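## Task

On the supply shelving's second shelf up (the lowest shelf counts as the first), a cardboard box has a scrub sponge resting on top. Move that cardboard box into the top tray of the cart. The scrub sponge must end up on that same second shelf without overhanging its front edge, and every other item on that shelf must also remain on it. Finish by releasing the box and moving the robot away. The robot must not topple or be left leaning, or the task fails. Anything held in place only by the robot at the end does not count.

## Robot and tools

Robot: TidyBot++, a single-arm mobile manipulator. The base is 0.54 m long, 0.50 m wide and 0.38 m tall, rolling on four driven casters. On it sits one seven-joint arm ending in a two-finger gripper. The shoulder is 0.12 m ahead of the base centre, 0.68 m off the floor. Segment lengths: upper arm 0.42 m, forearm 0.31 m, hand 0.31 m to the hand point. Cameras: base_camera (fixed on the base, looking forward and down) and wrist_camera (fisheye on the hand, looking along it). Small loose items may occasionally get nudged by outside pushes.

Frames: the base frame has its origin on the floor below the base centre, x forward, y left, z up. hand_pose is reported in it, as the point between the finger pads; the hand's own z axis runs out along the fingers and the fingers close along its y axis. The odometry frame is the base frame as it was when the scene began. Heading is positive to the left, from -3.142 to 3.142.

Tool execute_actions: argument "actions" is a list holding zero or one action; optional "cameras" lists base_camera, wrist_camera or all (omitted or null gives all; [] gives none). An empty list just reports state and pictures. An action may contain "base", "joints", and optional "speeds"; parts start at once and may finish at different times.
- base: exactly one relative offset from where the base currently is. {"translate_m": d} drives straight, metres, forward positive, -2 to 2. {"strafe_m": d} slides sideways, metres, left positive, -2 to 2. {"rotate_rad": d} turns in place, radians, counter-clockwise from above positive, -6.3 to 6.3. Moves needing more than 8.667 s at their top speed are rejected.
- joints: absolute targets by name for the single arm, radians. joint_1_rad (any angle; turns the arm about vertical, positive clockwise from above, i.e. opposite to rotate_rad), joint_2_rad shoulder -2.249 to 2.249, joint_3_rad any angle (upper arm roll), joint_4_rad elbow -2.579 to 2.579, joint_5_rad any angle (forearm roll), joint_6_rad wrist -2.099 to 2.099, joint_7_rad any angle (hand roll; hand down, positive is counter-clockwise from above, and 1.57 opens fingers left/right). gripper_pos 0 (open) to 1 (closed); pad gap is about 85 x (1 - gripper_pos) mm. Done tolerances: 0.039 for joints 1-4, 0.056 for 5-7, 0.03 for the gripper. Unbounded joints take the short way, so turn beyond half a revolution in several steps. Joints move at most 1.39 rad/s (1.22 for 5-7); no action exceeds 15 s.
- speeds: caps for this action only: translate_m and strafe_m 0.05 to 0.5 m/s, rotate_rad 0.1 to 1.57 rad/s (defaults are the maxima).
Any unknown key or out-of-range value rejects the call with no motion. Parts you omit may still be driving toward old targets.

Arm geometry: with joint_1_rad = 0, joint_3_rad = 3.14, joint_5_rad = 0 (roughly the start), the arm stays in the base's x-z plane. Tilt from vertical, forward positive: upper arm = joint_2_rad; forearm = joint_2_rad - joint_4_rad; hand = that minus joint_6_rad. Forward reach from the shoulder is the sum of length x sin(tilt); height above it is the sum of length x cos(tilt). The arm begins folded, hand down, sticking out at most 0.08 m ahead of the base, elbow up to 1.15 m high. A downward-pointing hand can reach about 0.94 m height only near the base, lower when extended.

Tool wait: "seconds" 0 to 10; sends nothing and returns state and pictures.
Tool zoom_image: "camera" (base_camera or wrist_camera) and "region" [x0, y0, x1, y1] in pixels of that camera's latest full image, top-left origin, no more than 504 x 504.
Tool finished_scene: "scene" is the number of the current scene; it ends it irreversibly after the last command is held, reports success and gives the following task. The goal must hold on its own by then.

Result lines: base_odometry (from wheel turns only, so slip reads as travel; drifts a few cm and degrees over many moves); base_tilt in degrees, forward/right positive; joint_positions; hand_pose; base_status and joint_status (done, off_target, contact_stop, time_out, not_followed, limit_stop_at_motor_heat); on_its_own for things not commanded; motor_effort in percent with peak in brackets; motor temperatures per arm joint; the pictures line giving image order. "joint command not followed" with "cause:" means a self-collision check held back all arm targets (the gripper still acts), and they may be retried later. A blocked base pushes until it times out and can still read "done" while short. "ARM HIT" flags a hard knock of the arm on the base or itself; nothing prevents hitting the base.

Gripper: at 1 the fingers squeeze about 96-120 N each; "done" there means empty, "off_target" means something is held. Closed tips reach about 20 mm beyond the hand point.

Accuracy: friction leaves joints slightly off; correct by sending last command + (desired - read). hand_pose can be 1-2 cm off; trust images. A held load makes the arm sag; never command a held-load joint to its current reading. Keep fingers clear of the floor.

Avoid: driving while the arm is caught on something high (around 0.8 m up), which can topple the robot; sideways shoves on a raised hand; pushing the arm into shelves or the cart, which can trip a torque fault (joints 1-4 limit 104.5 N m, warning 56.7; joints 5-7 limit 51.3, warning 29.4) and freeze the arm 10 s; long loaded holds that overheat motors (warning from 60 °C, fault at 75 °C). Also avoid dropping, slamming, or knocking things off the shelf, and reach under the topper object gently so it stays on the shelf. After a reported stop, later motion calls in the same reply are skipped.

Each tool is called after "Call:" by a JSON object that holds its "fn" and its "kwargs".

## Session

Call:
{"fn": "execute_actions", "kwargs": {"actions": []}}

Scene clock: 0.00 s.
Motor temperatures (°C, as the motors report them): [25 29 27 29 33 34 40]
base_odometry: x=+0.000 y=+0.000 heading=+0.000 (m, m, rad; odometry frame)
base_tilt: forward=-0.7 right=-0.7 (deg)
base_status: not commanded
joint_positions: joint_1_rad=+0.031 joint_2_rad=-0.329 joint_3_rad=+3.161 joint_4_rad=-2.533 joint_5_rad=-0.022 joint_6_rad=-0.905 joint_7_rad=+1.588 gripper_pos=+0.000
joint_status: not commanded
motor_effort: joint_1_rad=+0 joint_2_rad=-3 joint_3_rad=+1 joint_4_rad=+14 joint_5_rad=-1 joint_6_rad=+1 joint_7_rad=+0 (%)
hand_pose: x=+0.2467 y=+0.0011 z=+0.5828 quat_wxyz=(-0.011, +1.000, -0.022, +0.016) (m; base frame)
pictures: base_camera, wrist_camera
Images, in order (width x height): base_camera 644x364, wrist_camera 644x476.

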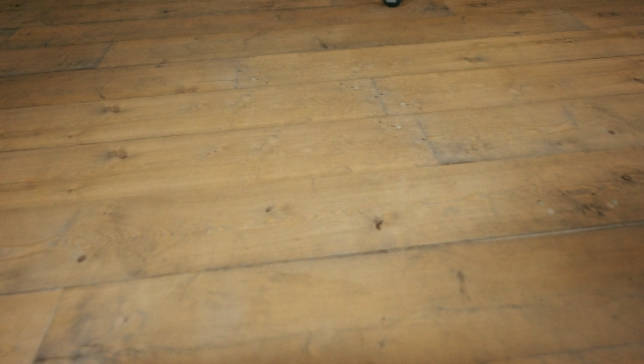

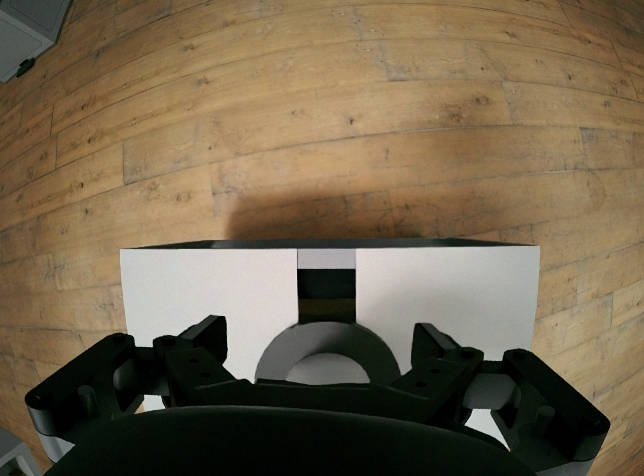

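Raise the hand to look forward.

Call:
{"fn": "execute_actions", "kwargs": {"actions": [{"joints":{"joint_6_rad":0.45}}], "cameras": ["wrist_camera"]}}

Scene clock: 5.90 s.
Motor temperatures (°C, as the motors report them): [25 29 27 29 33 34 40]
base_odometry: x=+0.000 y=+0.000 heading=+0.000 (m, m, rad; odometry frame)
base_tilt: forward=-0.7 right=-0.7 (deg)
base_status: not commanded
joint_positions: joint_1_rad=+0.031 joint_2_rad=-0.329 joint_3_rad=+3.161 joint_4_rad=-2.533 joint_5_rad=-0.022 joint_6_rad=+0.437 joint_7_rad=+1.588 gripper_pos=+0.000
joint_status: all done
motor_effort: joint_1_rad=+0(0) joint_2_rad=-8(8) joint_3_rad=+1(1) joint_4_rad=+19(20) joint_5_rad=+0(1) joint_6_rad=+9(9) joint_7_rad=+0(1) (%)
hand_pose: x=+0.5413 y=-0.0230 z=+0.8327 quat_wxyz=(+0.016, +0.773, -0.025, +0.634) (m; base frame)
pictures: wrist_camera
camera_calibration (this result's frames):
wrist_camera: T_world_to_cam=[[-0.0582423, -0.998138, 0.0181146, -0.00754757], [-0.252842, -0.00280513, -0.967504, 0.984368], [0.965753, -0.0609297, -0.252207, -0.174426], [0, 0, 0, 1]] pos_world=[0.416902, -0.0154, 0.908524]
Images, in order (width x height): wrist_camera 644x476.

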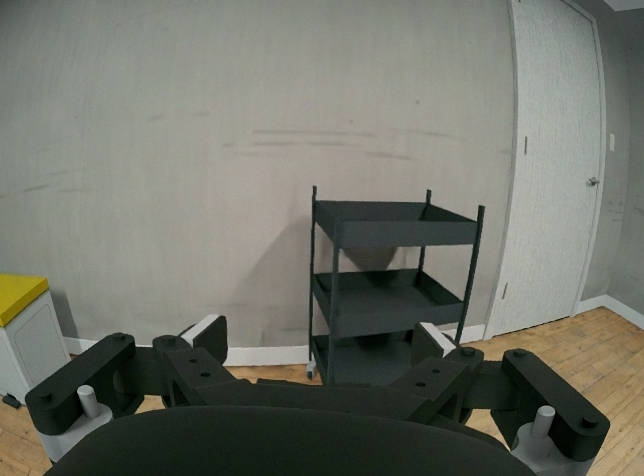

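Call:
{"fn": "execute_actions", "kwargs": {"actions": [{"joints":{"joint_1_rad":-1.6}}], "cameras": ["wrist_camera"]}}

Call:
{"fn": "execute_actions", "kwargs": {"actions": [{"joints":{"joint_1_rad":-3.3}}], "cameras": ["wrist_camera"]}}

Scene clock: 11.63 s.
Motor temperatures (°C, as the motors report them): [25 29 27 29 33 34 40]
base_odometry: x=+0.000 y=+0.000 heading=+0.000 (m, m, rad; odometry frame)
base_tilt: forward=-0.7 right=-0.7 (deg)
base_status: not commanded
joint_positions: joint_1_rad=-1.576 joint_2_rad=-0.329 joint_3_rad=+3.161 joint_4_rad=-2.533 joint_5_rad=-0.022 joint_6_rad=+0.437 joint_7_rad=+1.588 gripper_pos=+0.000
joint_status: all done
motor_effort: joint_1_rad=+1(1) joint_2_rad=-8(8) joint_3_rad=+1(1) joint_4_rad=+19(20) joint_5_rad=+0(0) joint_6_rad=+9(9) joint_7_rad=+0(0) (%)
hand_pose: x=+0.1269 y=+0.4229 z=+0.8327 quat_wxyz=(-0.445, +0.554, +0.539, +0.451) (m; base frame)
pictures: wrist_camera
camera_calibration (this result's frames):
wrist_camera: T_world_to_cam=[[0.999584, -0.0224309, 0.0181145, -0.133429], [0.0118652, -0.252579, -0.967504, 0.952867], [0.0262773, 0.967316, -0.252208, -0.0626281], [0, 0, 0, 1]] pos_world=[0.123713, 0.298263, 0.908524]
Images, in order (width x height): wrist_camera 644x476.

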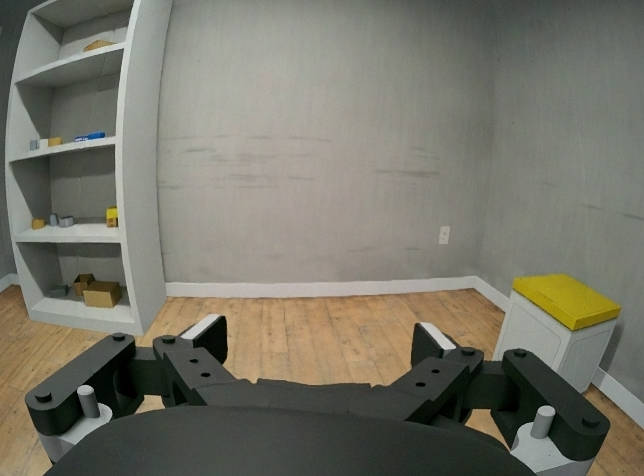

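Scene clock: 14.53 s.
Motor temperatures (°C, as the motors report them): [25 29 27 29 33 34 40]
base_odometry: x=+0.000 y=+0.000 heading=+0.000 (m, m, rad; odometry frame)
base_tilt: forward=-0.7 right=-0.7 (deg)
base_status: not commanded
joint_positions: joint_1_rad=-3.276 joint_2_rad=-0.329 joint_3_rad=+3.161 joint_4_rad=-2.533 joint_5_rad=-0.022 joint_6_rad=+0.437 joint_7_rad=+1.588 gripper_pos=+0.000
joint_status: all done
motor_effort: joint_1_rad=+0(1) joint_2_rad=-8(8) joint_3_rad=+1(1) joint_4_rad=+19(19) joint_5_rad=+0(0) joint_6_rad=+8(9) joint_7_rad=+0(1) (%)
hand_pose: x=-0.3014 y=-0.0467 z=+0.8327 quat_wxyz=(-0.633, -0.039, +0.772, -0.036) (m; base frame)
pictures: wrist_camera
camera_calibration (this result's frames):
wrist_camera: T_world_to_cam=[[-0.106567, 0.99414, 0.0181147, -0.00179693], [0.248944, 0.0443148, -0.967504, 0.924655], [-0.962637, -0.0985944, -0.252207, 0.0550522], [0, 0, 0, 1]] pos_world=[-0.177383, -0.0337617, 0.908524]
Images, in order (width x height): wrist_camera 644x476.

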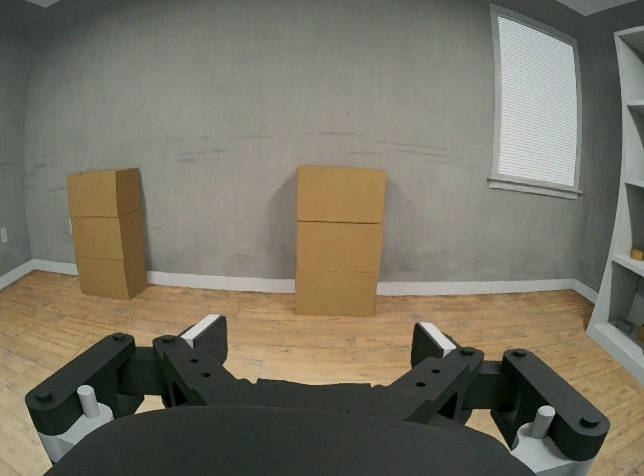

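Call:
{"fn": "execute_actions", "kwargs": {"actions": [{"base":{"rotate_rad":1.69},"joints":{"joint_1_rad":-0.3}}], "cameras": []}}

Call:
{"fn": "execute_actions", "kwargs": {"actions": [{"base":{"strafe_m":1.05},"joints":{"joint_1_rad":0.02,"joint_6_rad":0.2,"joint_3_rad":3.12,"joint_5_rad":0.02}}], "cameras": []}}

Call:
{"fn": "execute_actions", "kwargs": {"actions": [{"base":{"translate_m":0.85}}]}}

Scene clock: 28.73 s.
Motor temperatures (°C, as the motors report them): [25 29 27 30 33 34 40]
base_odometry: x=+0.000 y=+0.000 heading=+1.690 (m, m, rad; odometry frame)
base_tilt: forward=-0.7 right=-0.7 (deg)
base_status: done
joint_positions: joint_1_rad=-0.324 joint_2_rad=-0.329 joint_3_rad=+3.161 joint_4_rad=-2.533 joint_5_rad=-0.022 joint_6_rad=+0.437 joint_7_rad=+1.588 gripper_pos=+0.000
joint_status: all done
motor_effort: joint_1_rad=+0(1) joint_2_rad=-8(8) joint_3_rad=+1(1) joint_4_rad=+20(20) joint_5_rad=+0(1) joint_6_rad=+9(9) joint_7_rad=+0(0) (%)
hand_pose: x=+0.5230 y=+0.1250 z=+0.8327 quat_wxyz=(-0.096, +0.765, +0.112, +0.627) (m; base frame)
pictures: none
No camera images: the call's "cameras" was empty. Leave "cameras" out to get every camera's image.

Scene clock: 32.20 s.
Motor temperatures (°C, as the motors report them): [25 29 27 30 33 34 40]
base_odometry: x=-1.043 y=-0.126 heading=+1.691 (m, m, rad; odometry frame)
base_tilt: forward=-0.7 right=-0.7 (deg)
base_status: done
joint_positions: joint_1_rad=-0.003 joint_2_rad=-0.329 joint_3_rad=+3.129 joint_4_rad=-2.533 joint_5_rad=-0.003 joint_6_rad=+0.234 joint_7_rad=+1.588 gripper_pos=+0.000
joint_status: all done
motor_effort: joint_1_rad=+1(0) joint_2_rad=-7(8) joint_3_rad=+1(1) joint_4_rad=+19(19) joint_5_rad=+0(1) joint_6_rad=+9(9) joint_7_rad=+0(0) (%)
hand_pose: x=+0.5230 y=+0.0074 z=+0.7726 quat_wxyz=(+0.002, +0.833, +0.013, +0.553) (m; base frame)
pictures: none
No camera images: the call's "cameras" was empty. Leave "cameras" out to get every camera's image.

Scene clock: 35.27 s.
Motor temperatures (°C, as the motors report them): [25 29 27 30 33 34 40]
base_odometry: x=-1.145 y=+0.718 heading=+1.691 (m, m, rad; odometry frame)
base_tilt: forward=-0.7 right=-0.7 (deg)
base_status: done
joint_positions: joint_1_rad=-0.003 joint_2_rad=-0.329 joint_3_rad=+3.129 joint_4_rad=-2.533 joint_5_rad=-0.003 joint_6_rad=+0.234 joint_7_rad=+1.588 gripper_pos=+0.000
joint_status: not commanded
motor_effort: joint_1_rad=+0(0) joint_2_rad=-8(10) joint_3_rad=+1(1) joint_4_rad=+19(20) joint_5_rad=+0(0) joint_6_rad=+8(8) joint_7_rad=+0(0) (%)
hand_pose: x=+0.5229 y=+0.0074 z=+0.7724 quat_wxyz=(+0.002, +0.834, +0.013, +0.552) (m; base frame)
pictures: base_camera, wrist_camera
camera_calibration (this result's frames):
wrist_camera: T_world_to_cam=[[0.0243337, -0.99883, 0.0417803, -0.0386605], [-0.44106, -0.0482317, -0.896181, 0.965109], [0.897148, 0.00337983, -0.441718, 0.0117332], [0, 0, 0, 1]] pos_world=[0.416085, 0.00789389, 0.87171]
Images, in order (width x height): base_camera 644x364, wrist_camera 644x476.

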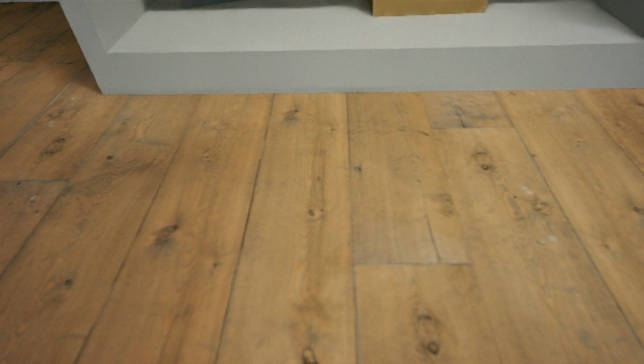

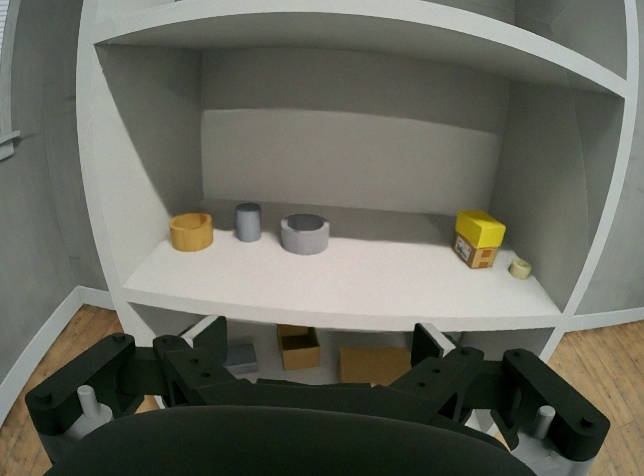

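Call:
{"fn": "execute_actions", "kwargs": {"actions": [{"base":{"translate_m":-0.15}}], "cameras": []}}

Call:
{"fn": "execute_actions", "kwargs": {"actions": [{"base":{"strafe_m":-0.31},"joints":{"joint_2_rad":0.9,"joint_4_rad":-1.61,"joint_6_rad":0.78,"joint_3_rad":3.155,"joint_7_rad":1.55}}]}}

Scene clock: 44.73 s.
Motor temperatures (°C, as the motors report them): [25 29 27 30 33 34 40]
base_odometry: x=-1.127 y=+0.569 heading=+1.691 (m, m, rad; odometry frame)
base_tilt: forward=-0.6 right=-0.7 (deg)
base_status: done
joint_positions: joint_1_rad=-0.002 joint_2_rad=-0.329 joint_3_rad=+3.129 joint_4_rad=-2.533 joint_5_rad=-0.003 joint_6_rad=+0.233 joint_7_rad=+1.588 gripper_pos=+0.000
joint_status: not commanded
motor_effort: joint_1_rad=+1(0) joint_2_rad=-7(10) joint_3_rad=+1(1) joint_4_rad=+19(20) joint_5_rad=+0(0) joint_6_rad=+8(8) joint_7_rad=-1(1) (%)
hand_pose: x=+0.5229 y=+0.0075 z=+0.7724 quat_wxyz=(+0.002, +0.834, +0.013, +0.552) (m; base frame)
pictures: none
No camera images: the call's "cameras" was empty. Leave "cameras" out to get every camera's image.

Scene clock: 47.23 s.
Motor temperatures (°C, as the motors report them): [25 29 27 30 33 34 40]
base_odometry: x=-0.819 y=+0.606 heading=+1.690 (m, m, rad; odometry frame)
base_tilt: forward=-0.6 right=-0.7 (deg)
base_status: done
joint_positions: joint_1_rad=+0.005 joint_2_rad=+0.886 joint_3_rad=+3.142 joint_4_rad=-1.634 joint_5_rad=-0.003 joint_6_rad=+0.743 joint_7_rad=+1.588 gripper_pos=+0.000
joint_status: all done
motor_effort: joint_1_rad=+0(2) joint_2_rad=-46(48) joint_3_rad=+0(1) joint_4_rad=+15(19) joint_5_rad=+0(0) joint_6_rad=+9(9) joint_7_rad=-1(0) (%)
hand_pose: x=+0.9327 y=-0.0031 z=+0.6286 quat_wxyz=(+0.007, +0.776, +0.004, +0.631) (m; base frame)
pictures: base_camera, wrist_camera
camera_calibration (this result's frames):
wrist_camera: T_world_to_cam=[[-0.00330187, -0.999177, 0.0404403, -0.0264262], [-0.260402, -0.0381862, -0.964745, 0.891106], [0.965495, -0.0137162, -0.260061, -0.597374], [0, 0, 0, 1]] pos_world=[0.80872, -0.000570131, 0.705405]
Images, in order (width x height): base_camera 644x364, wrist_camera 644x476.

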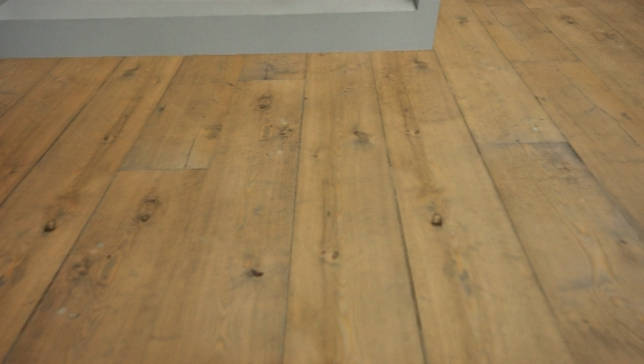

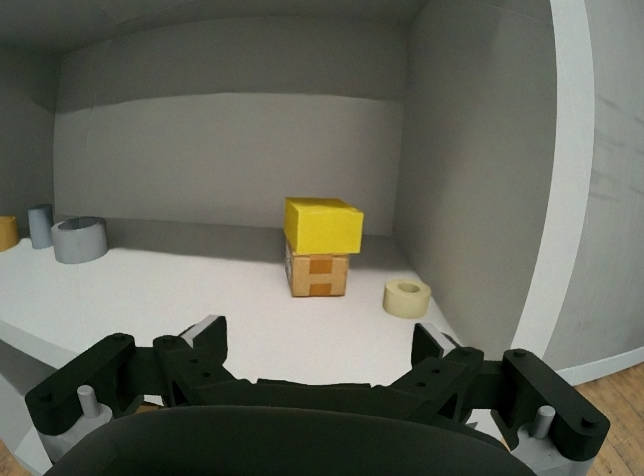

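Call:
{"fn": "execute_actions", "kwargs": {"actions": [{"base":{"translate_m":0.11}}], "cameras": ["wrist_camera"]}}

Scene clock: 53.83 s.
Motor temperatures (°C, as the motors report them): [25 30 27 30 33 34 40]
base_odometry: x=-0.832 y=+0.715 heading=+1.690 (m, m, rad; odometry frame)
base_tilt: forward=-0.6 right=-0.8 (deg)
base_status: done
joint_positions: joint_1_rad=+0.005 joint_2_rad=+0.887 joint_3_rad=+3.142 joint_4_rad=-1.627 joint_5_rad=-0.003 joint_6_rad=+0.745 joint_7_rad=+1.588 gripper_pos=+0.000
joint_status: not commanded
motor_effort: joint_1_rad=+0(1) joint_2_rad=-46(49) joint_3_rad=+0(1) joint_4_rad=+16(16) joint_5_rad=+0(1) joint_6_rad=+9(9) joint_7_rad=+0(0) (%)
hand_pose: x=+0.9351 y=-0.0032 z=+0.6323 quat_wxyz=(+0.007, +0.773, +0.004, +0.634) (m; base frame)
pictures: wrist_camera
camera_calibration (this result's frames):
wrist_camera: T_world_to_cam=[[-0.00377966, -0.999164, 0.0407008, -0.0264344], [-0.251893, -0.0384374, -0.966992, 0.888784], [0.967748, -0.0139071, -0.251537, -0.606239], [0, 0, 0, 1]] pos_world=[0.810464, -0.00068077, 0.708031]
Images, in order (width x height): wrist_camera 644x476.

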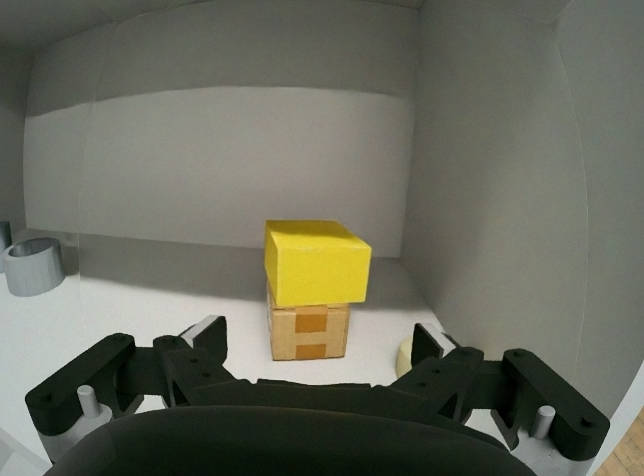

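Call:
{"fn": "execute_actions", "kwargs": {"actions": [{"base":{"translate_m":0.055}}], "cameras": ["wrist_camera"]}}

Scene clock: 59.63 s.
Motor temperatures (°C, as the motors report them): [25 30 27 30 33 34 40]
base_odometry: x=-0.838 y=+0.770 heading=+1.690 (m, m, rad; odometry frame)
base_tilt: forward=-0.6 right=-0.7 (deg)
base_status: done
joint_positions: joint_1_rad=+0.005 joint_2_rad=+0.887 joint_3_rad=+3.143 joint_4_rad=-1.624 joint_5_rad=-0.003 joint_6_rad=+0.746 joint_7_rad=+1.588 gripper_pos=+0.000
joint_status: not commanded
motor_effort: joint_1_rad=+1(2) joint_2_rad=-46(49) joint_3_rad=+0(1) joint_4_rad=+16(17) joint_5_rad=+0(1) joint_6_rad=+9(9) joint_7_rad=+0(0) (%)
hand_pose: x=+0.9359 y=-0.0034 z=+0.6334 quat_wxyz=(+0.008, +0.772, +0.004, +0.635) (m; base frame)
pictures: wrist_camera
camera_calibration (this result's frames):
wrist_camera: T_world_to_cam=[[-0.00404756, -0.999146, 0.0411271, -0.026709], [-0.249323, -0.0388203, -0.967642, 0.888023], [0.968412, -0.0141705, -0.248952, -0.608998], [0, 0, 0, 1]] pos_world=[0.811057, -0.000842708, 0.708775]
Images, in order (width x height): wrist_camera 644x476.

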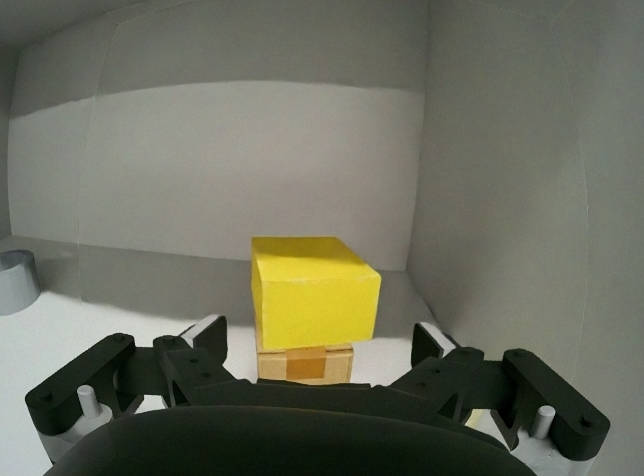

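Call:
{"fn": "execute_actions", "kwargs": {"actions": [{"base":{"strafe_m":0.008},"joints":{"joint_6_rad":0.67}}], "cameras": []}}

Call:
{"fn": "execute_actions", "kwargs": {"actions": [{"base":{"translate_m":0.07},"speeds":{"translate_m":0.1}}], "cameras": ["wrist_camera"]}}

Scene clock: 64.70 s.
Motor temperatures (°C, as the motors report them): [25 30 27 30 33 34 40]
base_odometry: x=-0.846 y=+0.769 heading=+1.689 (m, m, rad; odometry frame)
base_tilt: forward=-0.6 right=-0.7 (deg)
base_status: done
joint_positions: joint_1_rad=+0.007 joint_2_rad=+0.888 joint_3_rad=+3.145 joint_4_rad=-1.624 joint_5_rad=-0.002 joint_6_rad=+0.699 joint_7_rad=+1.588 gripper_pos=+0.000
joint_status: all done
motor_effort: joint_1_rad=+0(3) joint_2_rad=-46(49) joint_3_rad=+0(1) joint_4_rad=+15(17) joint_5_rad=+0(0) joint_6_rad=+8(10) joint_7_rad=-1(0) (%)
hand_pose: x=+0.9328 y=-0.0063 z=+0.6188 quat_wxyz=(+0.009, +0.787, +0.003, +0.617) (m; base frame)
pictures: none
No camera images: the call's "cameras" was empty. Leave "cameras" out to get every camera's image.

Scene clock: 65.97 s.
Motor temperatures (°C, as the motors report them): [25 31 27 30 33 34 40]
base_odometry: x=-0.855 y=+0.839 heading=+1.690 (m, m, rad; odometry frame)
base_tilt: forward=-0.6 right=-0.7 (deg)
base_status: done
joint_positions: joint_1_rad=+0.007 joint_2_rad=+0.888 joint_3_rad=+3.145 joint_4_rad=-1.624 joint_5_rad=-0.002 joint_6_rad=+0.699 joint_7_rad=+1.588 gripper_pos=+0.000
joint_status: not commanded
motor_effort: joint_1_rad=+0(3) joint_2_rad=-46(48) joint_3_rad=+0(2) joint_4_rad=+16(17) joint_5_rad=+0(0) joint_6_rad=+9(9) joint_7_rad=+0(1) (%)
hand_pose: x=+0.9329 y=-0.0065 z=+0.6190 quat_wxyz=(+0.009, +0.787, +0.003, +0.617) (m; base frame)
pictures: wrist_camera
camera_calibration (this result's frames):
wrist_camera: T_world_to_cam=[[-0.00544333, -0.999051, 0.043207, -0.0291647], [-0.294383, -0.039692, -0.954863, 0.907298], [0.955672, -0.017917, -0.293887, -0.569998], [0, 0, 0, 1]] pos_world=[0.811665, -0.00333716, 0.70009]
Images, in order (width x height): wrist_camera 644x476.

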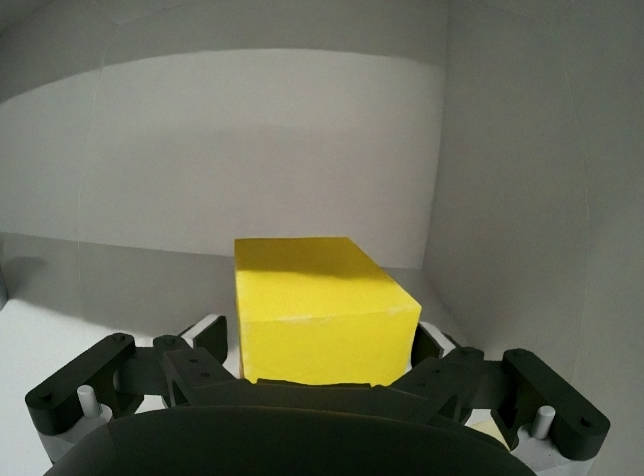

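Call:
{"fn": "execute_actions", "kwargs": {"actions": [{"base":{"translate_m":0.025},"speeds":{"translate_m":0.1},"joints":{"joint_6_rad":0.755}}], "cameras": []}}

Call:
{"fn": "execute_actions", "kwargs": {"actions": [{"joints":{"gripper_pos":1}}], "cameras": []}}

Call:
{"fn": "execute_actions", "kwargs": {"actions": [{"joints":{"joint_2_rad":0.85}}], "cameras": []}}

Call:
{"fn": "execute_actions", "kwargs": {"actions": [{"base":{"strafe_m":0.19},"speeds":{"strafe_m":0.2}}], "cameras": ["wrist_camera"]}}

Scene clock: 71.70 s.
Motor temperatures (°C, as the motors report them): [25 31 27 30 33 34 40]
base_odometry: x=-0.858 y=+0.864 heading=+1.690 (m, m, rad; odometry frame)
base_tilt: forward=-0.6 right=-0.7 (deg)
base_status: done
joint_positions: joint_1_rad=+0.007 joint_2_rad=+0.888 joint_3_rad=+3.145 joint_4_rad=-1.621 joint_5_rad=-0.002 joint_6_rad=+0.723 joint_7_rad=+1.588 gripper_pos=+0.000
joint_status: all done
motor_effort: joint_1_rad=+0(3) joint_2_rad=-46(48) joint_3_rad=+0(1) joint_4_rad=+16(18) joint_5_rad=+0(1) joint_6_rad=+9(10) joint_7_rad=+0(0) (%)
hand_pose: x=+0.9355 y=-0.0065 z=+0.6277 quat_wxyz=(+0.009, +0.779, +0.003, +0.627) (m; base frame)
pictures: none
No camera images: the call's "cameras" was empty. Leave "cameras" out to get every camera's image.

Scene clock: 72.80 s.
Motor temperatures (°C, as the motors report them): [25 31 27 30 33 34 40]
base_odometry: x=-0.858 y=+0.864 heading=+1.690 (m, m, rad; odometry frame)
base_tilt: forward=-0.6 right=-0.7 (deg)
base_status: not commanded
joint_positions: joint_1_rad=+0.007 joint_2_rad=+0.888 joint_3_rad=+3.145 joint_4_rad=-1.621 joint_5_rad=-0.002 joint_6_rad=+0.729 joint_7_rad=+1.588 gripper_pos=+0.782
joint_status: gripper_pos off_target (ended at +0.782, target +1.000)
motor_effort: joint_1_rad=+1(1) joint_2_rad=-44(47) joint_3_rad=+0(0) joint_4_rad=+14(16) joint_5_rad=+0(1) joint_6_rad=+7(8) joint_7_rad=+0(0) (%)
hand_pose: x=+0.9359 y=-0.0065 z=+0.6293 quat_wxyz=(+0.009, +0.777, +0.003, +0.629) (m; base frame)
pictures: none
No camera images: the call's "cameras" was empty. Leave "cameras" out to get every camera's image.

Scene clock: 73.57 s.
Motor temperatures (°C, as the motors report them): [25 31 27 30 33 34 40]
base_odometry: x=-0.858 y=+0.864 heading=+1.690 (m, m, rad; odometry frame)
base_tilt: forward=-0.7 right=-0.7 (deg)
base_status: not commanded
joint_positions: joint_1_rad=+0.007 joint_2_rad=+0.871 joint_3_rad=+3.145 joint_4_rad=-1.621 joint_5_rad=-0.002 joint_6_rad=+0.729 joint_7_rad=+1.588 gripper_pos=+0.784
joint_status: all done
motor_effort: joint_1_rad=+0(1) joint_2_rad=-46(48) joint_3_rad=+0(0) joint_4_rad=+16(16) joint_5_rad=+0(0) joint_6_rad=+9(9) joint_7_rad=+0(0) (%)
hand_pose: x=+0.9366 y=-0.0065 z=+0.6430 quat_wxyz=(+0.010, +0.772, +0.003, +0.636) (m; base frame)
pictures: none
No camera images: the call's "cameras" was empty. Leave "cameras" out to get every camera's image.

Scene clock: 75.30 s.
Motor temperatures (°C, as the motors report them): [25 31 27 30 33 34 40]
base_odometry: x=-1.047 y=+0.841 heading=+1.690 (m, m, rad; odometry frame)
base_tilt: forward=-0.7 right=-0.7 (deg)
base_status: done
joint_positions: joint_1_rad=+0.012 joint_2_rad=+0.871 joint_3_rad=+3.149 joint_4_rad=-1.621 joint_5_rad=-0.001 joint_6_rad=+0.729 joint_7_rad=+1.588 gripper_pos=+0.784
joint_status: not commanded
motor_effort: joint_1_rad=+0(4) joint_2_rad=-47(47) joint_3_rad=+0(2) joint_4_rad=+16(16) joint_5_rad=-1(1) joint_6_rad=+9(9) joint_7_rad=+0(0) (%)
hand_pose: x=+0.9366 y=-0.0134 z=+0.6429 quat_wxyz=(+0.013, +0.772, +0.001, +0.636) (m; base frame)
pictures: wrist_camera
camera_calibration (this result's frames):
wrist_camera: T_world_to_cam=[[-0.0153074, -0.99877, 0.0471574, -0.0303895], [-0.247553, -0.041909, -0.967967, 0.895538], [0.968753, -0.0264911, -0.246607, -0.609377], [0, 0, 0, 1]] pos_world=[0.811564, -0.00896404, 0.718008]
Images, in order (width x height): wrist_camera 644x476.

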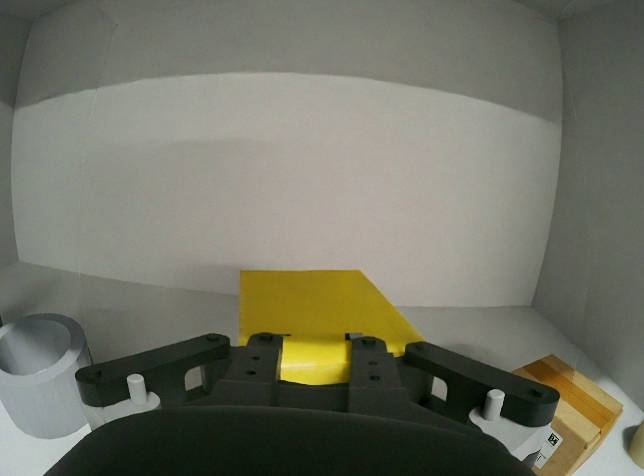

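Soft sponge. Lower ~6 cm.

Call:
{"fn": "execute_actions", "kwargs": {"actions": [{"joints":{"joint_2_rad":0.955}}], "cameras": []}}

Call:
{"fn": "execute_actions", "kwargs": {"actions": [{"joints":{"gripper_pos":0}}], "cameras": []}}

Call:
{"fn": "execute_actions", "kwargs": {"actions": [{"base":{"translate_m":-0.14}}], "cameras": []}}

Call:
{"fn": "execute_actions", "kwargs": {"actions": [{"base":{"strafe_m":-0.175},"speeds":{"strafe_m":0.2}}], "cameras": ["wrist_camera"]}}

Scene clock: 80.17 s.
Motor temperatures (°C, as the motors report them): [25 32 27 30 33 34 40]
base_odometry: x=-1.047 y=+0.841 heading=+1.690 (m, m, rad; odometry frame)
base_tilt: forward=-0.7 right=-0.7 (deg)
base_status: not commanded
joint_positions: joint_1_rad=+0.012 joint_2_rad=+0.946 joint_3_rad=+3.149 joint_4_rad=-1.620 joint_5_rad=-0.001 joint_6_rad=+0.729 joint_7_rad=+1.588 gripper_pos=+0.784
joint_status: all done
motor_effort: joint_1_rad=+0(0) joint_2_rad=-45(50) joint_3_rad=+0(0) joint_4_rad=+14(16) joint_5_rad=+0(0) joint_6_rad=+8(10) joint_7_rad=-1(0) (%)
hand_pose: x=+0.9317 y=-0.0133 z=+0.5823 quat_wxyz=(+0.013, +0.795, +0.002, +0.607) (m; base frame)
pictures: none
No camera images: the call's "cameras" was empty. Leave "cameras" out to get every camera's image.

Scene clock: 81.27 s.
Motor temperatures (°C, as the motors report them): [25 32 27 30 33 34 40]
base_odometry: x=-1.047 y=+0.841 heading=+1.690 (m, m, rad; odometry frame)
base_tilt: forward=-0.6 right=-0.7 (deg)
base_status: not commanded
joint_positions: joint_1_rad=+0.012 joint_2_rad=+0.946 joint_3_rad=+3.149 joint_4_rad=-1.620 joint_5_rad=-0.001 joint_6_rad=+0.729 joint_7_rad=+1.588 gripper_pos=+0.000
joint_status: all done
motor_effort: joint_1_rad=+1(0) joint_2_rad=-47(47) joint_3_rad=+0(0) joint_4_rad=+15(15) joint_5_rad=+0(0) joint_6_rad=+8(9) joint_7_rad=+0(0) (%)
hand_pose: x=+0.9317 y=-0.0133 z=+0.5823 quat_wxyz=(+0.013, +0.795, +0.002, +0.607) (m; base frame)
pictures: none
No camera images: the call's "cameras" was empty. Leave "cameras" out to get every camera's image.

Scene clock: 82.70 s.
Motor temperatures (°C, as the motors report them): [25 32 27 30 33 34 40]
base_odometry: x=-1.030 y=+0.702 heading=+1.690 (m, m, rad; odometry frame)
base_tilt: forward=-0.7 right=-0.7 (deg)
base_status: done
joint_positions: joint_1_rad=+0.012 joint_2_rad=+0.946 joint_3_rad=+3.149 joint_4_rad=-1.620 joint_5_rad=-0.001 joint_6_rad=+0.729 joint_7_rad=+1.588 gripper_pos=+0.000
joint_status: not commanded
motor_effort: joint_1_rad=+1(1) joint_2_rad=-47(49) joint_3_rad=+0(0) joint_4_rad=+15(17) joint_5_rad=-1(0) joint_6_rad=+9(9) joint_7_rad=+0(0) (%)
hand_pose: x=+0.9318 y=-0.0134 z=+0.5824 quat_wxyz=(+0.013, +0.795, +0.002, +0.607) (m; base frame)
pictures: none
No camera images: the call's "cameras" was empty. Leave "cameras" out to get every camera's image.

Scene clock: 84.37 s.
Motor temperatures (°C, as the motors report them): [25 32 27 30 33 34 40]
base_odometry: x=-0.856 y=+0.723 heading=+1.690 (m, m, rad; odometry frame)
base_tilt: forward=-0.7 right=-0.7 (deg)
base_status: done
joint_positions: joint_1_rad=+0.016 joint_2_rad=+0.946 joint_3_rad=+3.151 joint_4_rad=-1.620 joint_5_rad=-0.001 joint_6_rad=+0.729 joint_7_rad=+1.588 gripper_pos=+0.000
joint_status: not commanded
motor_effort: joint_1_rad=+1(5) joint_2_rad=-47(47) joint_3_rad=+0(2) joint_4_rad=+15(15) joint_5_rad=+0(1) joint_6_rad=+8(9) joint_7_rad=+0(0) (%)
hand_pose: x=+0.9317 y=-0.0169 z=+0.5824 quat_wxyz=(+0.015, +0.795, +0.001, +0.607) (m; base frame)
pictures: wrist_camera
camera_calibration (this result's frames):
wrist_camera: T_world_to_cam=[[-0.015626, -0.998686, 0.0488084, -0.0317228], [-0.318328, -0.0413056, -0.94708, 0.889366], [0.947852, -0.0303361, -0.317264, -0.559123], [0, 0, 0, 1]] pos_world=[0.81258, -0.011907, 0.66646]
Images, in order (width x height): wrist_camera 644x476.

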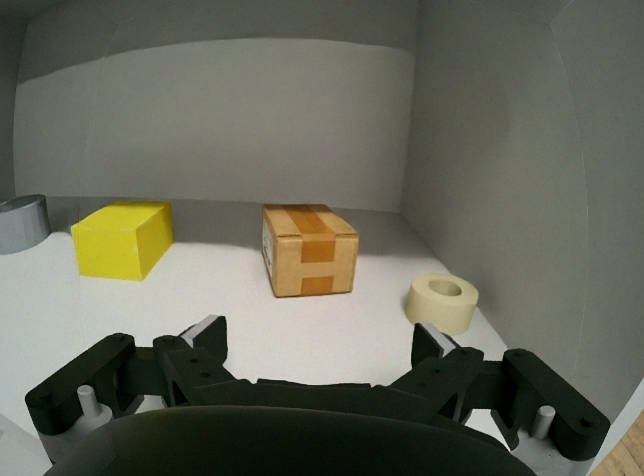

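Call:
{"fn": "execute_actions", "kwargs": {"actions": [{"base":{"strafe_m":0.015},"joints":{"joint_6_rad":0.67}}], "cameras": []}}

Call:
{"fn": "execute_actions", "kwargs": {"actions": [{"base":{"translate_m":0.145},"speeds":{"translate_m":0.1}}], "cameras": ["wrist_camera"]}}

Call:
{"fn": "execute_actions", "kwargs": {"actions": [{"joints":{"gripper_pos":1}}], "cameras": ["wrist_camera"]}}

Scene clock: 89.27 s.
Motor temperatures (°C, as the motors report them): [25 32 27 30 33 34 40]
base_odometry: x=-0.871 y=+0.721 heading=+1.690 (m, m, rad; odometry frame)
base_tilt: forward=-0.7 right=-0.7 (deg)
base_status: done
joint_positions: joint_1_rad=+0.013 joint_2_rad=+0.946 joint_3_rad=+3.152 joint_4_rad=-1.620 joint_5_rad=+0.000 joint_6_rad=+0.701 joint_7_rad=+1.588 gripper_pos=+0.000
joint_status: all done
motor_effort: joint_1_rad=+1(6) joint_2_rad=-47(48) joint_3_rad=+0(2) joint_4_rad=+15(16) joint_5_rad=+0(1) joint_6_rad=+8(9) joint_7_rad=+0(0) (%)
hand_pose: x=+0.9293 y=-0.0153 z=+0.5740 quat_wxyz=(+0.014, +0.803, +0.002, +0.596) (m; base frame)
pictures: none
No camera images: the call's "cameras" was empty. Leave "cameras" out to get every camera's image.

Scene clock: 91.30 s.
Motor temperatures (°C, as the motors report them): [25 32 27 30 33 34 40]
base_odometry: x=-0.888 y=+0.865 heading=+1.689 (m, m, rad; odometry frame)
base_tilt: forward=-0.6 right=-0.7 (deg)
base_status: done
joint_positions: joint_1_rad=+0.013 joint_2_rad=+0.946 joint_3_rad=+3.152 joint_4_rad=-1.620 joint_5_rad=+0.000 joint_6_rad=+0.701 joint_7_rad=+1.588 gripper_pos=+0.000
joint_status: not commanded
motor_effort: joint_1_rad=+0(1) joint_2_rad=-47(48) joint_3_rad=+0(0) joint_4_rad=+15(16) joint_5_rad=+0(0) joint_6_rad=+9(9) joint_7_rad=+0(0) (%)
hand_pose: x=+0.9293 y=-0.0153 z=+0.5740 quat_wxyz=(+0.014, +0.803, +0.002, +0.596) (m; base frame)
pictures: wrist_camera
camera_calibration (this result's frames):
wrist_camera: T_world_to_cam=[[-0.0123055, -0.998708, 0.0493026, -0.0331352], [-0.344708, -0.042047, -0.937768, 0.899885], [0.938629, -0.0285347, -0.343745, -0.535696], [0, 0, 0, 1]] pos_world=[0.81261, -0.0105409, 0.661374]
Images, in order (width x height): wrist_camera 644x476.

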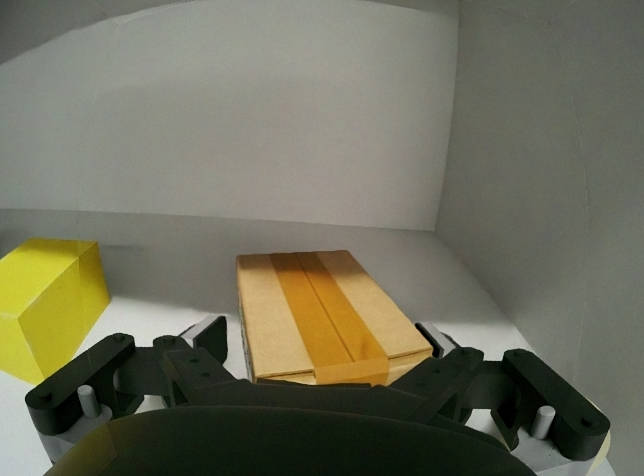

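Scene clock: 92.40 s.
Motor temperatures (°C, as the motors report them): [25 32 27 30 33 34 40]
base_odometry: x=-0.888 y=+0.865 heading=+1.689 (m, m, rad; odometry frame)
base_tilt: forward=-0.6 right=-0.7 (deg)
base_status: not commanded
joint_positions: joint_1_rad=+0.013 joint_2_rad=+0.945 joint_3_rad=+3.152 joint_4_rad=-1.619 joint_5_rad=+0.000 joint_6_rad=+0.701 joint_7_rad=+1.588 gripper_pos=+0.298
joint_status: gripper_pos off_target (ended at +0.298, target +1.000)
motor_effort: joint_1_rad=+0(1) joint_2_rad=-45(49) joint_3_rad=+0(0) joint_4_rad=+14(15) joint_5_rad=+0(0) joint_6_rad=+8(9) joint_7_rad=-1(0) (%)
hand_pose: x=+0.9297 y=-0.0153 z=+0.5749 quat_wxyz=(+0.014, +0.803, +0.002, +0.596) (m; base frame)
pictures: wrist_camera
camera_calibration (this result's frames):
wrist_camera: T_world_to_cam=[[-0.0123782, -0.998708, 0.049282, -0.0331006], [-0.343301, -0.0420454, -0.938284, 0.899888], [0.939144, -0.0285328, -0.342337, -0.536989], [0, 0, 0, 1]] pos_world=[0.812833, -0.0105436, 0.662151]
Images, in order (width x height): wrist_camera 644x476.

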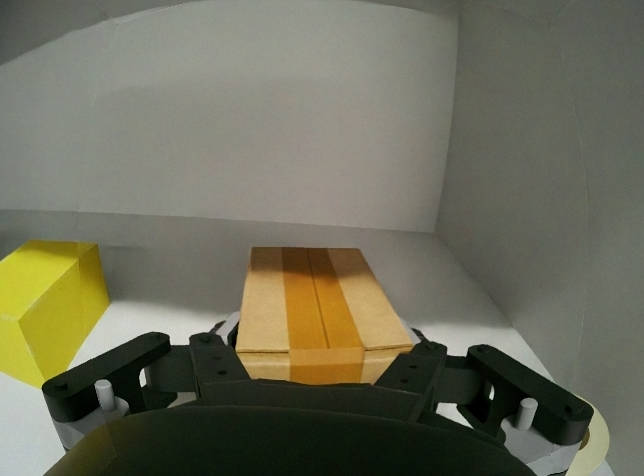

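Call:
{"fn": "execute_actions", "kwargs": {"actions": [{"joints":{"joint_2_rad":0.86}}], "cameras": []}}

Call:
{"fn": "execute_actions", "kwargs": {"actions": [{"base":{"translate_m":-1.48}}], "cameras": ["wrist_camera"]}}

Call:
{"fn": "execute_actions", "kwargs": {"actions": [{"base":{"rotate_rad":-1.57},"speeds":{"rotate_rad":1.0},"joints":{"joint_2_rad":0.48,"joint_4_rad":-1.13,"joint_6_rad":-0.37}}], "cameras": []}}

Call:
{"fn": "execute_actions", "kwargs": {"actions": [{"base":{"translate_m":0.9}}]}}

Scene clock: 100.50 s.
Motor temperatures (°C, as the motors report them): [25 33 27 30 33 34 40]
base_odometry: x=-0.888 y=+0.865 heading=+1.689 (m, m, rad; odometry frame)
base_tilt: forward=-0.6 right=-0.7 (deg)
base_status: not commanded
joint_positions: joint_1_rad=+0.013 joint_2_rad=+0.880 joint_3_rad=+3.152 joint_4_rad=-1.619 joint_5_rad=+0.000 joint_6_rad=+0.697 joint_7_rad=+1.588 gripper_pos=+0.298
joint_status: all done
motor_effort: joint_1_rad=+0(1) joint_2_rad=-48(51) joint_3_rad=+0(0) joint_4_rad=+17(17) joint_5_rad=+0(0) joint_6_rad=+10(10) joint_7_rad=+0(0) (%)
hand_pose: x=+0.9347 y=-0.0154 z=+0.6269 quat_wxyz=(+0.015, +0.784, +0.001, +0.621) (m; base frame)
pictures: none
No camera images: the call's "cameras" was empty. Leave "cameras" out to get every camera's image.

Scene clock: 104.97 s.
Motor temperatures (°C, as the motors report them): [25 33 27 30 33 34 40]
base_odometry: x=-0.713 y=-0.605 heading=+1.689 (m, m, rad; odometry frame)
base_tilt: forward=-0.6 right=-0.7 (deg)
base_status: done
joint_positions: joint_1_rad=+0.014 joint_2_rad=+0.880 joint_3_rad=+3.152 joint_4_rad=-1.619 joint_5_rad=+0.000 joint_6_rad=+0.697 joint_7_rad=+1.588 gripper_pos=+0.298
joint_status: not commanded
motor_effort: joint_1_rad=+1(6) joint_2_rad=-48(50) joint_3_rad=+0(3) joint_4_rad=+17(18) joint_5_rad=+0(1) joint_6_rad=+10(11) joint_7_rad=+0(0) (%)
hand_pose: x=+0.9347 y=-0.0155 z=+0.6271 quat_wxyz=(+0.015, +0.784, +0.002, +0.621) (m; base frame)
pictures: wrist_camera
camera_calibration (this result's frames):
wrist_camera: T_world_to_cam=[[-0.0152329, -0.998645, 0.0497642, -0.0334672], [-0.284976, -0.0433697, -0.957553, 0.908065], [0.958414, -0.0287679, -0.283929, -0.578464], [0, 0, 0, 1]] pos_world=[0.812674, -0.0106806, 0.706943]
Images, in order (width x height): wrist_camera 644x476.

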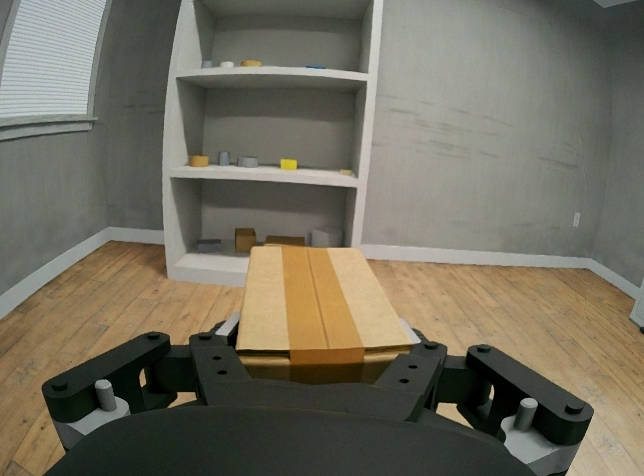

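Scene clock: 107.63 s.
Motor temperatures (°C, as the motors report them): [25 33 27 30 33 34 40]
base_odometry: x=-0.713 y=-0.605 heading=+0.120 (m, m, rad; odometry frame)
base_tilt: forward=-0.7 right=-0.7 (deg)
base_status: done
joint_positions: joint_1_rad=+0.028 joint_2_rad=+0.496 joint_3_rad=+3.159 joint_4_rad=-1.147 joint_5_rad=+0.003 joint_6_rad=-0.339 joint_7_rad=+1.588 gripper_pos=+0.298
joint_status: all done
motor_effort: joint_1_rad=+0(7) joint_2_rad=-43(53) joint_3_rad=+0(3) joint_4_rad=+23(24) joint_5_rad=+0(2) joint_6_rad=+9(10) joint_7_rad=+0(0) (%)
hand_pose: x=+0.9176 y=-0.0317 z=+0.9051 quat_wxyz=(+0.021, +0.836, -0.008, +0.548) (m; base frame)
pictures: none
No camera images: the call's "cameras" was empty. Leave "cameras" out to get every camera's image.

Scene clock: 110.83 s.
Motor temperatures (°C, as the motors report them): [25 33 27 30 33 34 40]
base_odometry: x=+0.181 y=-0.498 heading=+0.119 (m, m, rad; odometry frame)
base_tilt: forward=-0.7 right=-0.7 (deg)
base_status: done
joint_positions: joint_1_rad=+0.028 joint_2_rad=+0.494 joint_3_rad=+3.159 joint_4_rad=-1.147 joint_5_rad=+0.003 joint_6_rad=-0.343 joint_7_rad=+1.588 gripper_pos=+0.298
joint_status: not commanded
motor_effort: joint_1_rad=+0(2) joint_2_rad=-43(47) joint_3_rad=+0(0) joint_4_rad=+23(25) joint_5_rad=+0(0) joint_6_rad=+9(10) joint_7_rad=+0(0) (%)
hand_pose: x=+0.9168 y=-0.0316 z=+0.9049 quat_wxyz=(+0.021, +0.837, -0.008, +0.546) (m; base frame)
pictures: base_camera, wrist_camera
camera_calibration (this result's frames):
wrist_camera: T_world_to_cam=[[-0.0308339, -0.998213, 0.0511792, -0.0506349], [-0.455109, -0.0315668, -0.889876, 1.26337], [0.889902, -0.0507305, -0.453322, -0.267543], [0, 0, 0, 1]] pos_world=[0.811497, -0.0242365, 1.00555]
Images, in order (width x height): base_camera 644x364, wrist_camera 644x476.

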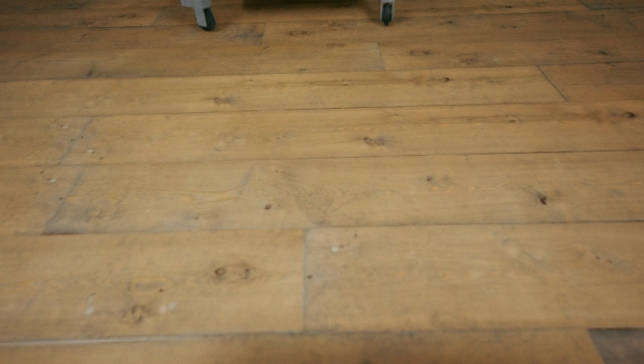

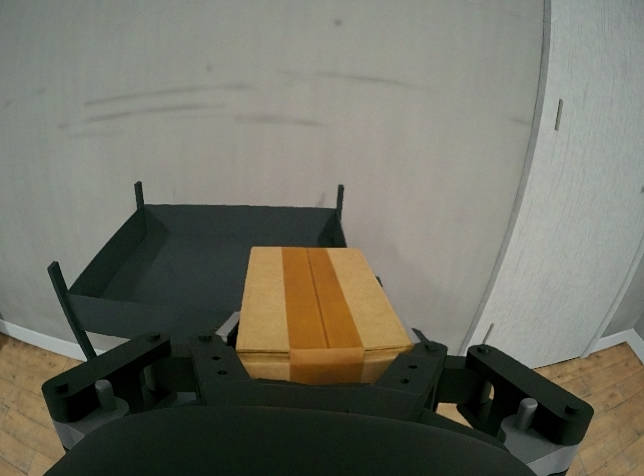

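Call:
{"fn": "execute_actions", "kwargs": {"actions": [{"base":{"strafe_m":0.13}}], "cameras": []}}

Call:
{"fn": "execute_actions", "kwargs": {"actions": [{"base":{"translate_m":0.33}}], "cameras": []}}

Call:
{"fn": "execute_actions", "kwargs": {"actions": [{"joints":{"joint_2_rad":0.64}}]}}

Scene clock: 121.80 s.
Motor temperatures (°C, as the motors report them): [25 34 27 30 33 34 40]
base_odometry: x=+0.165 y=-0.369 heading=+0.119 (m, m, rad; odometry frame)
base_tilt: forward=-0.6 right=-0.7 (deg)
base_status: done
joint_positions: joint_1_rad=+0.019 joint_2_rad=+0.494 joint_3_rad=+3.155 joint_4_rad=-1.147 joint_5_rad=+0.003 joint_6_rad=-0.343 joint_7_rad=+1.588 gripper_pos=+0.298
joint_status: not commanded
motor_effort: joint_1_rad=+1(4) joint_2_rad=-43(44) joint_3_rad=+0(2) joint_4_rad=+24(24) joint_5_rad=+0(0) joint_6_rad=+9(9) joint_7_rad=+0(0) (%)
hand_pose: x=+0.9170 y=-0.0219 z=+0.9048 quat_wxyz=(+0.017, +0.837, -0.003, +0.546) (m; base frame)
pictures: none
No camera images: the call's "cameras" was empty. Leave "cameras" out to get every camera's image.

Scene clock: 123.80 s.
Motor temperatures (°C, as the motors report them): [25 34 27 30 33 34 40]
base_odometry: x=+0.493 y=-0.330 heading=+0.120 (m, m, rad; odometry frame)
base_tilt: forward=-0.7 right=-0.7 (deg)
base_status: done
joint_positions: joint_1_rad=+0.019 joint_2_rad=+0.494 joint_3_rad=+3.155 joint_4_rad=-1.147 joint_5_rad=+0.003 joint_6_rad=-0.345 joint_7_rad=+1.588 gripper_pos=+0.298
joint_status: not commanded
motor_effort: joint_1_rad=+0(2) joint_2_rad=-44(49) joint_3_rad=+0(1) joint_4_rad=+24(25) joint_5_rad=+0(0) joint_6_rad=+9(10) joint_7_rad=+0(0) (%)
hand_pose: x=+0.9168 y=-0.0219 z=+0.9048 quat_wxyz=(+0.017, +0.838, -0.003, +0.546) (m; base frame)
pictures: none
No camera images: the call's "cameras" was empty. Leave "cameras" out to get every camera's image.

Scene clock: 124.97 s.
Motor temperatures (°C, as the motors report them): [25 34 27 30 33 34 40]
base_odometry: x=+0.493 y=-0.330 heading=+0.120 (m, m, rad; odometry frame)
base_tilt: forward=-0.6 right=-0.7 (deg)
base_status: not commanded
joint_positions: joint_1_rad=+0.019 joint_2_rad=+0.653 joint_3_rad=+3.155 joint_4_rad=-1.146 joint_5_rad=+0.003 joint_6_rad=-0.345 joint_7_rad=+1.588 gripper_pos=+0.298
joint_status: all done
motor_effort: joint_1_rad=+0(0) joint_2_rad=-48(53) joint_3_rad=+0(0) joint_4_rad=+23(25) joint_5_rad=+0(0) joint_6_rad=+9(9) joint_7_rad=-1(0) (%)
hand_pose: x=+0.9421 y=-0.0224 z=+0.7760 quat_wxyz=(+0.016, +0.878, -0.002, +0.478) (m; base frame)
pictures: base_camera, wrist_camera
camera_calibration (this result's frames):
wrist_camera: T_world_to_cam=[[-0.0103414, -0.998781, 0.0482571, -0.0511058], [-0.590184, -0.0328609, -0.8066, 1.22313], [0.807202, -0.0368219, -0.589125, -0.164443], [0, 0, 0, 1]] pos_world=[0.854082, -0.0169056, 0.892164]
Images, in order (width x height): base_camera 644x364, wrist_camera 644x476.

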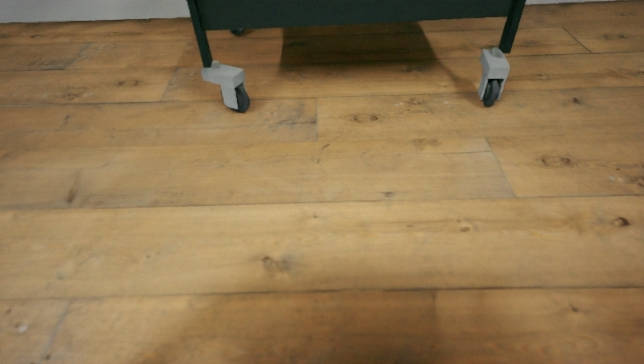

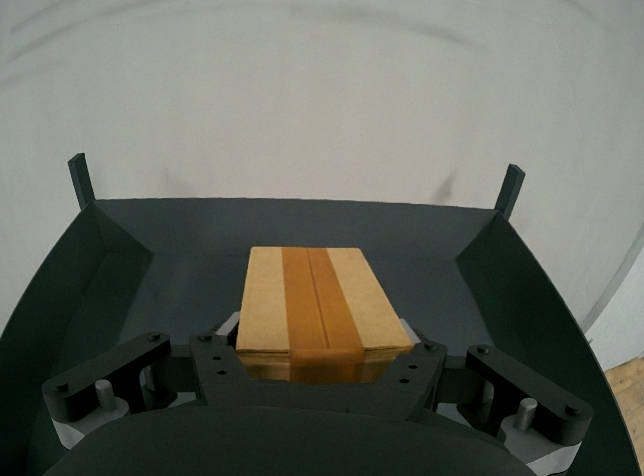

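Call:
{"fn": "execute_actions", "kwargs": {"actions": [{"joints":{"joint_2_rad":0.70}}], "cameras": ["wrist_camera"]}}

Scene clock: 127.53 s.
Motor temperatures (°C, as the motors report them): [25 34 27 31 33 34 40]
base_odometry: x=+0.493 y=-0.330 heading=+0.120 (m, m, rad; odometry frame)
base_tilt: forward=-0.6 right=-0.7 (deg)
base_status: not commanded
joint_positions: joint_1_rad=+0.019 joint_2_rad=+0.696 joint_3_rad=+3.155 joint_4_rad=-1.146 joint_5_rad=+0.003 joint_6_rad=-0.345 joint_7_rad=+1.588 gripper_pos=+0.298
joint_status: all done
motor_effort: joint_1_rad=+0(0) joint_2_rad=-49(51) joint_3_rad=+0(0) joint_4_rad=+22(23) joint_5_rad=+0(0) joint_6_rad=+8(8) joint_7_rad=+0(0) (%)
hand_pose: x=+0.9454 y=-0.0225 z=+0.7407 quat_wxyz=(+0.015, +0.888, -0.002, +0.459) (m; base frame)
pictures: wrist_camera
camera_calibration (this result's frames):
wrist_camera: T_world_to_cam=[[-0.00828456, -0.998821, 0.0478423, -0.0510678], [-0.62416, -0.0322144, -0.780633, 1.20947], [0.781253, -0.0363284, -0.623156, -0.138152], [0, 0, 0, 1]] pos_world=[0.862409, -0.0170641, 0.860503]
Images, in order (width x height): wrist_camera 644x476.

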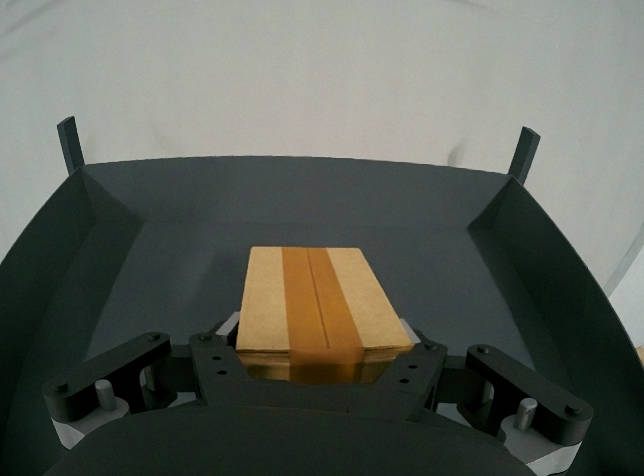

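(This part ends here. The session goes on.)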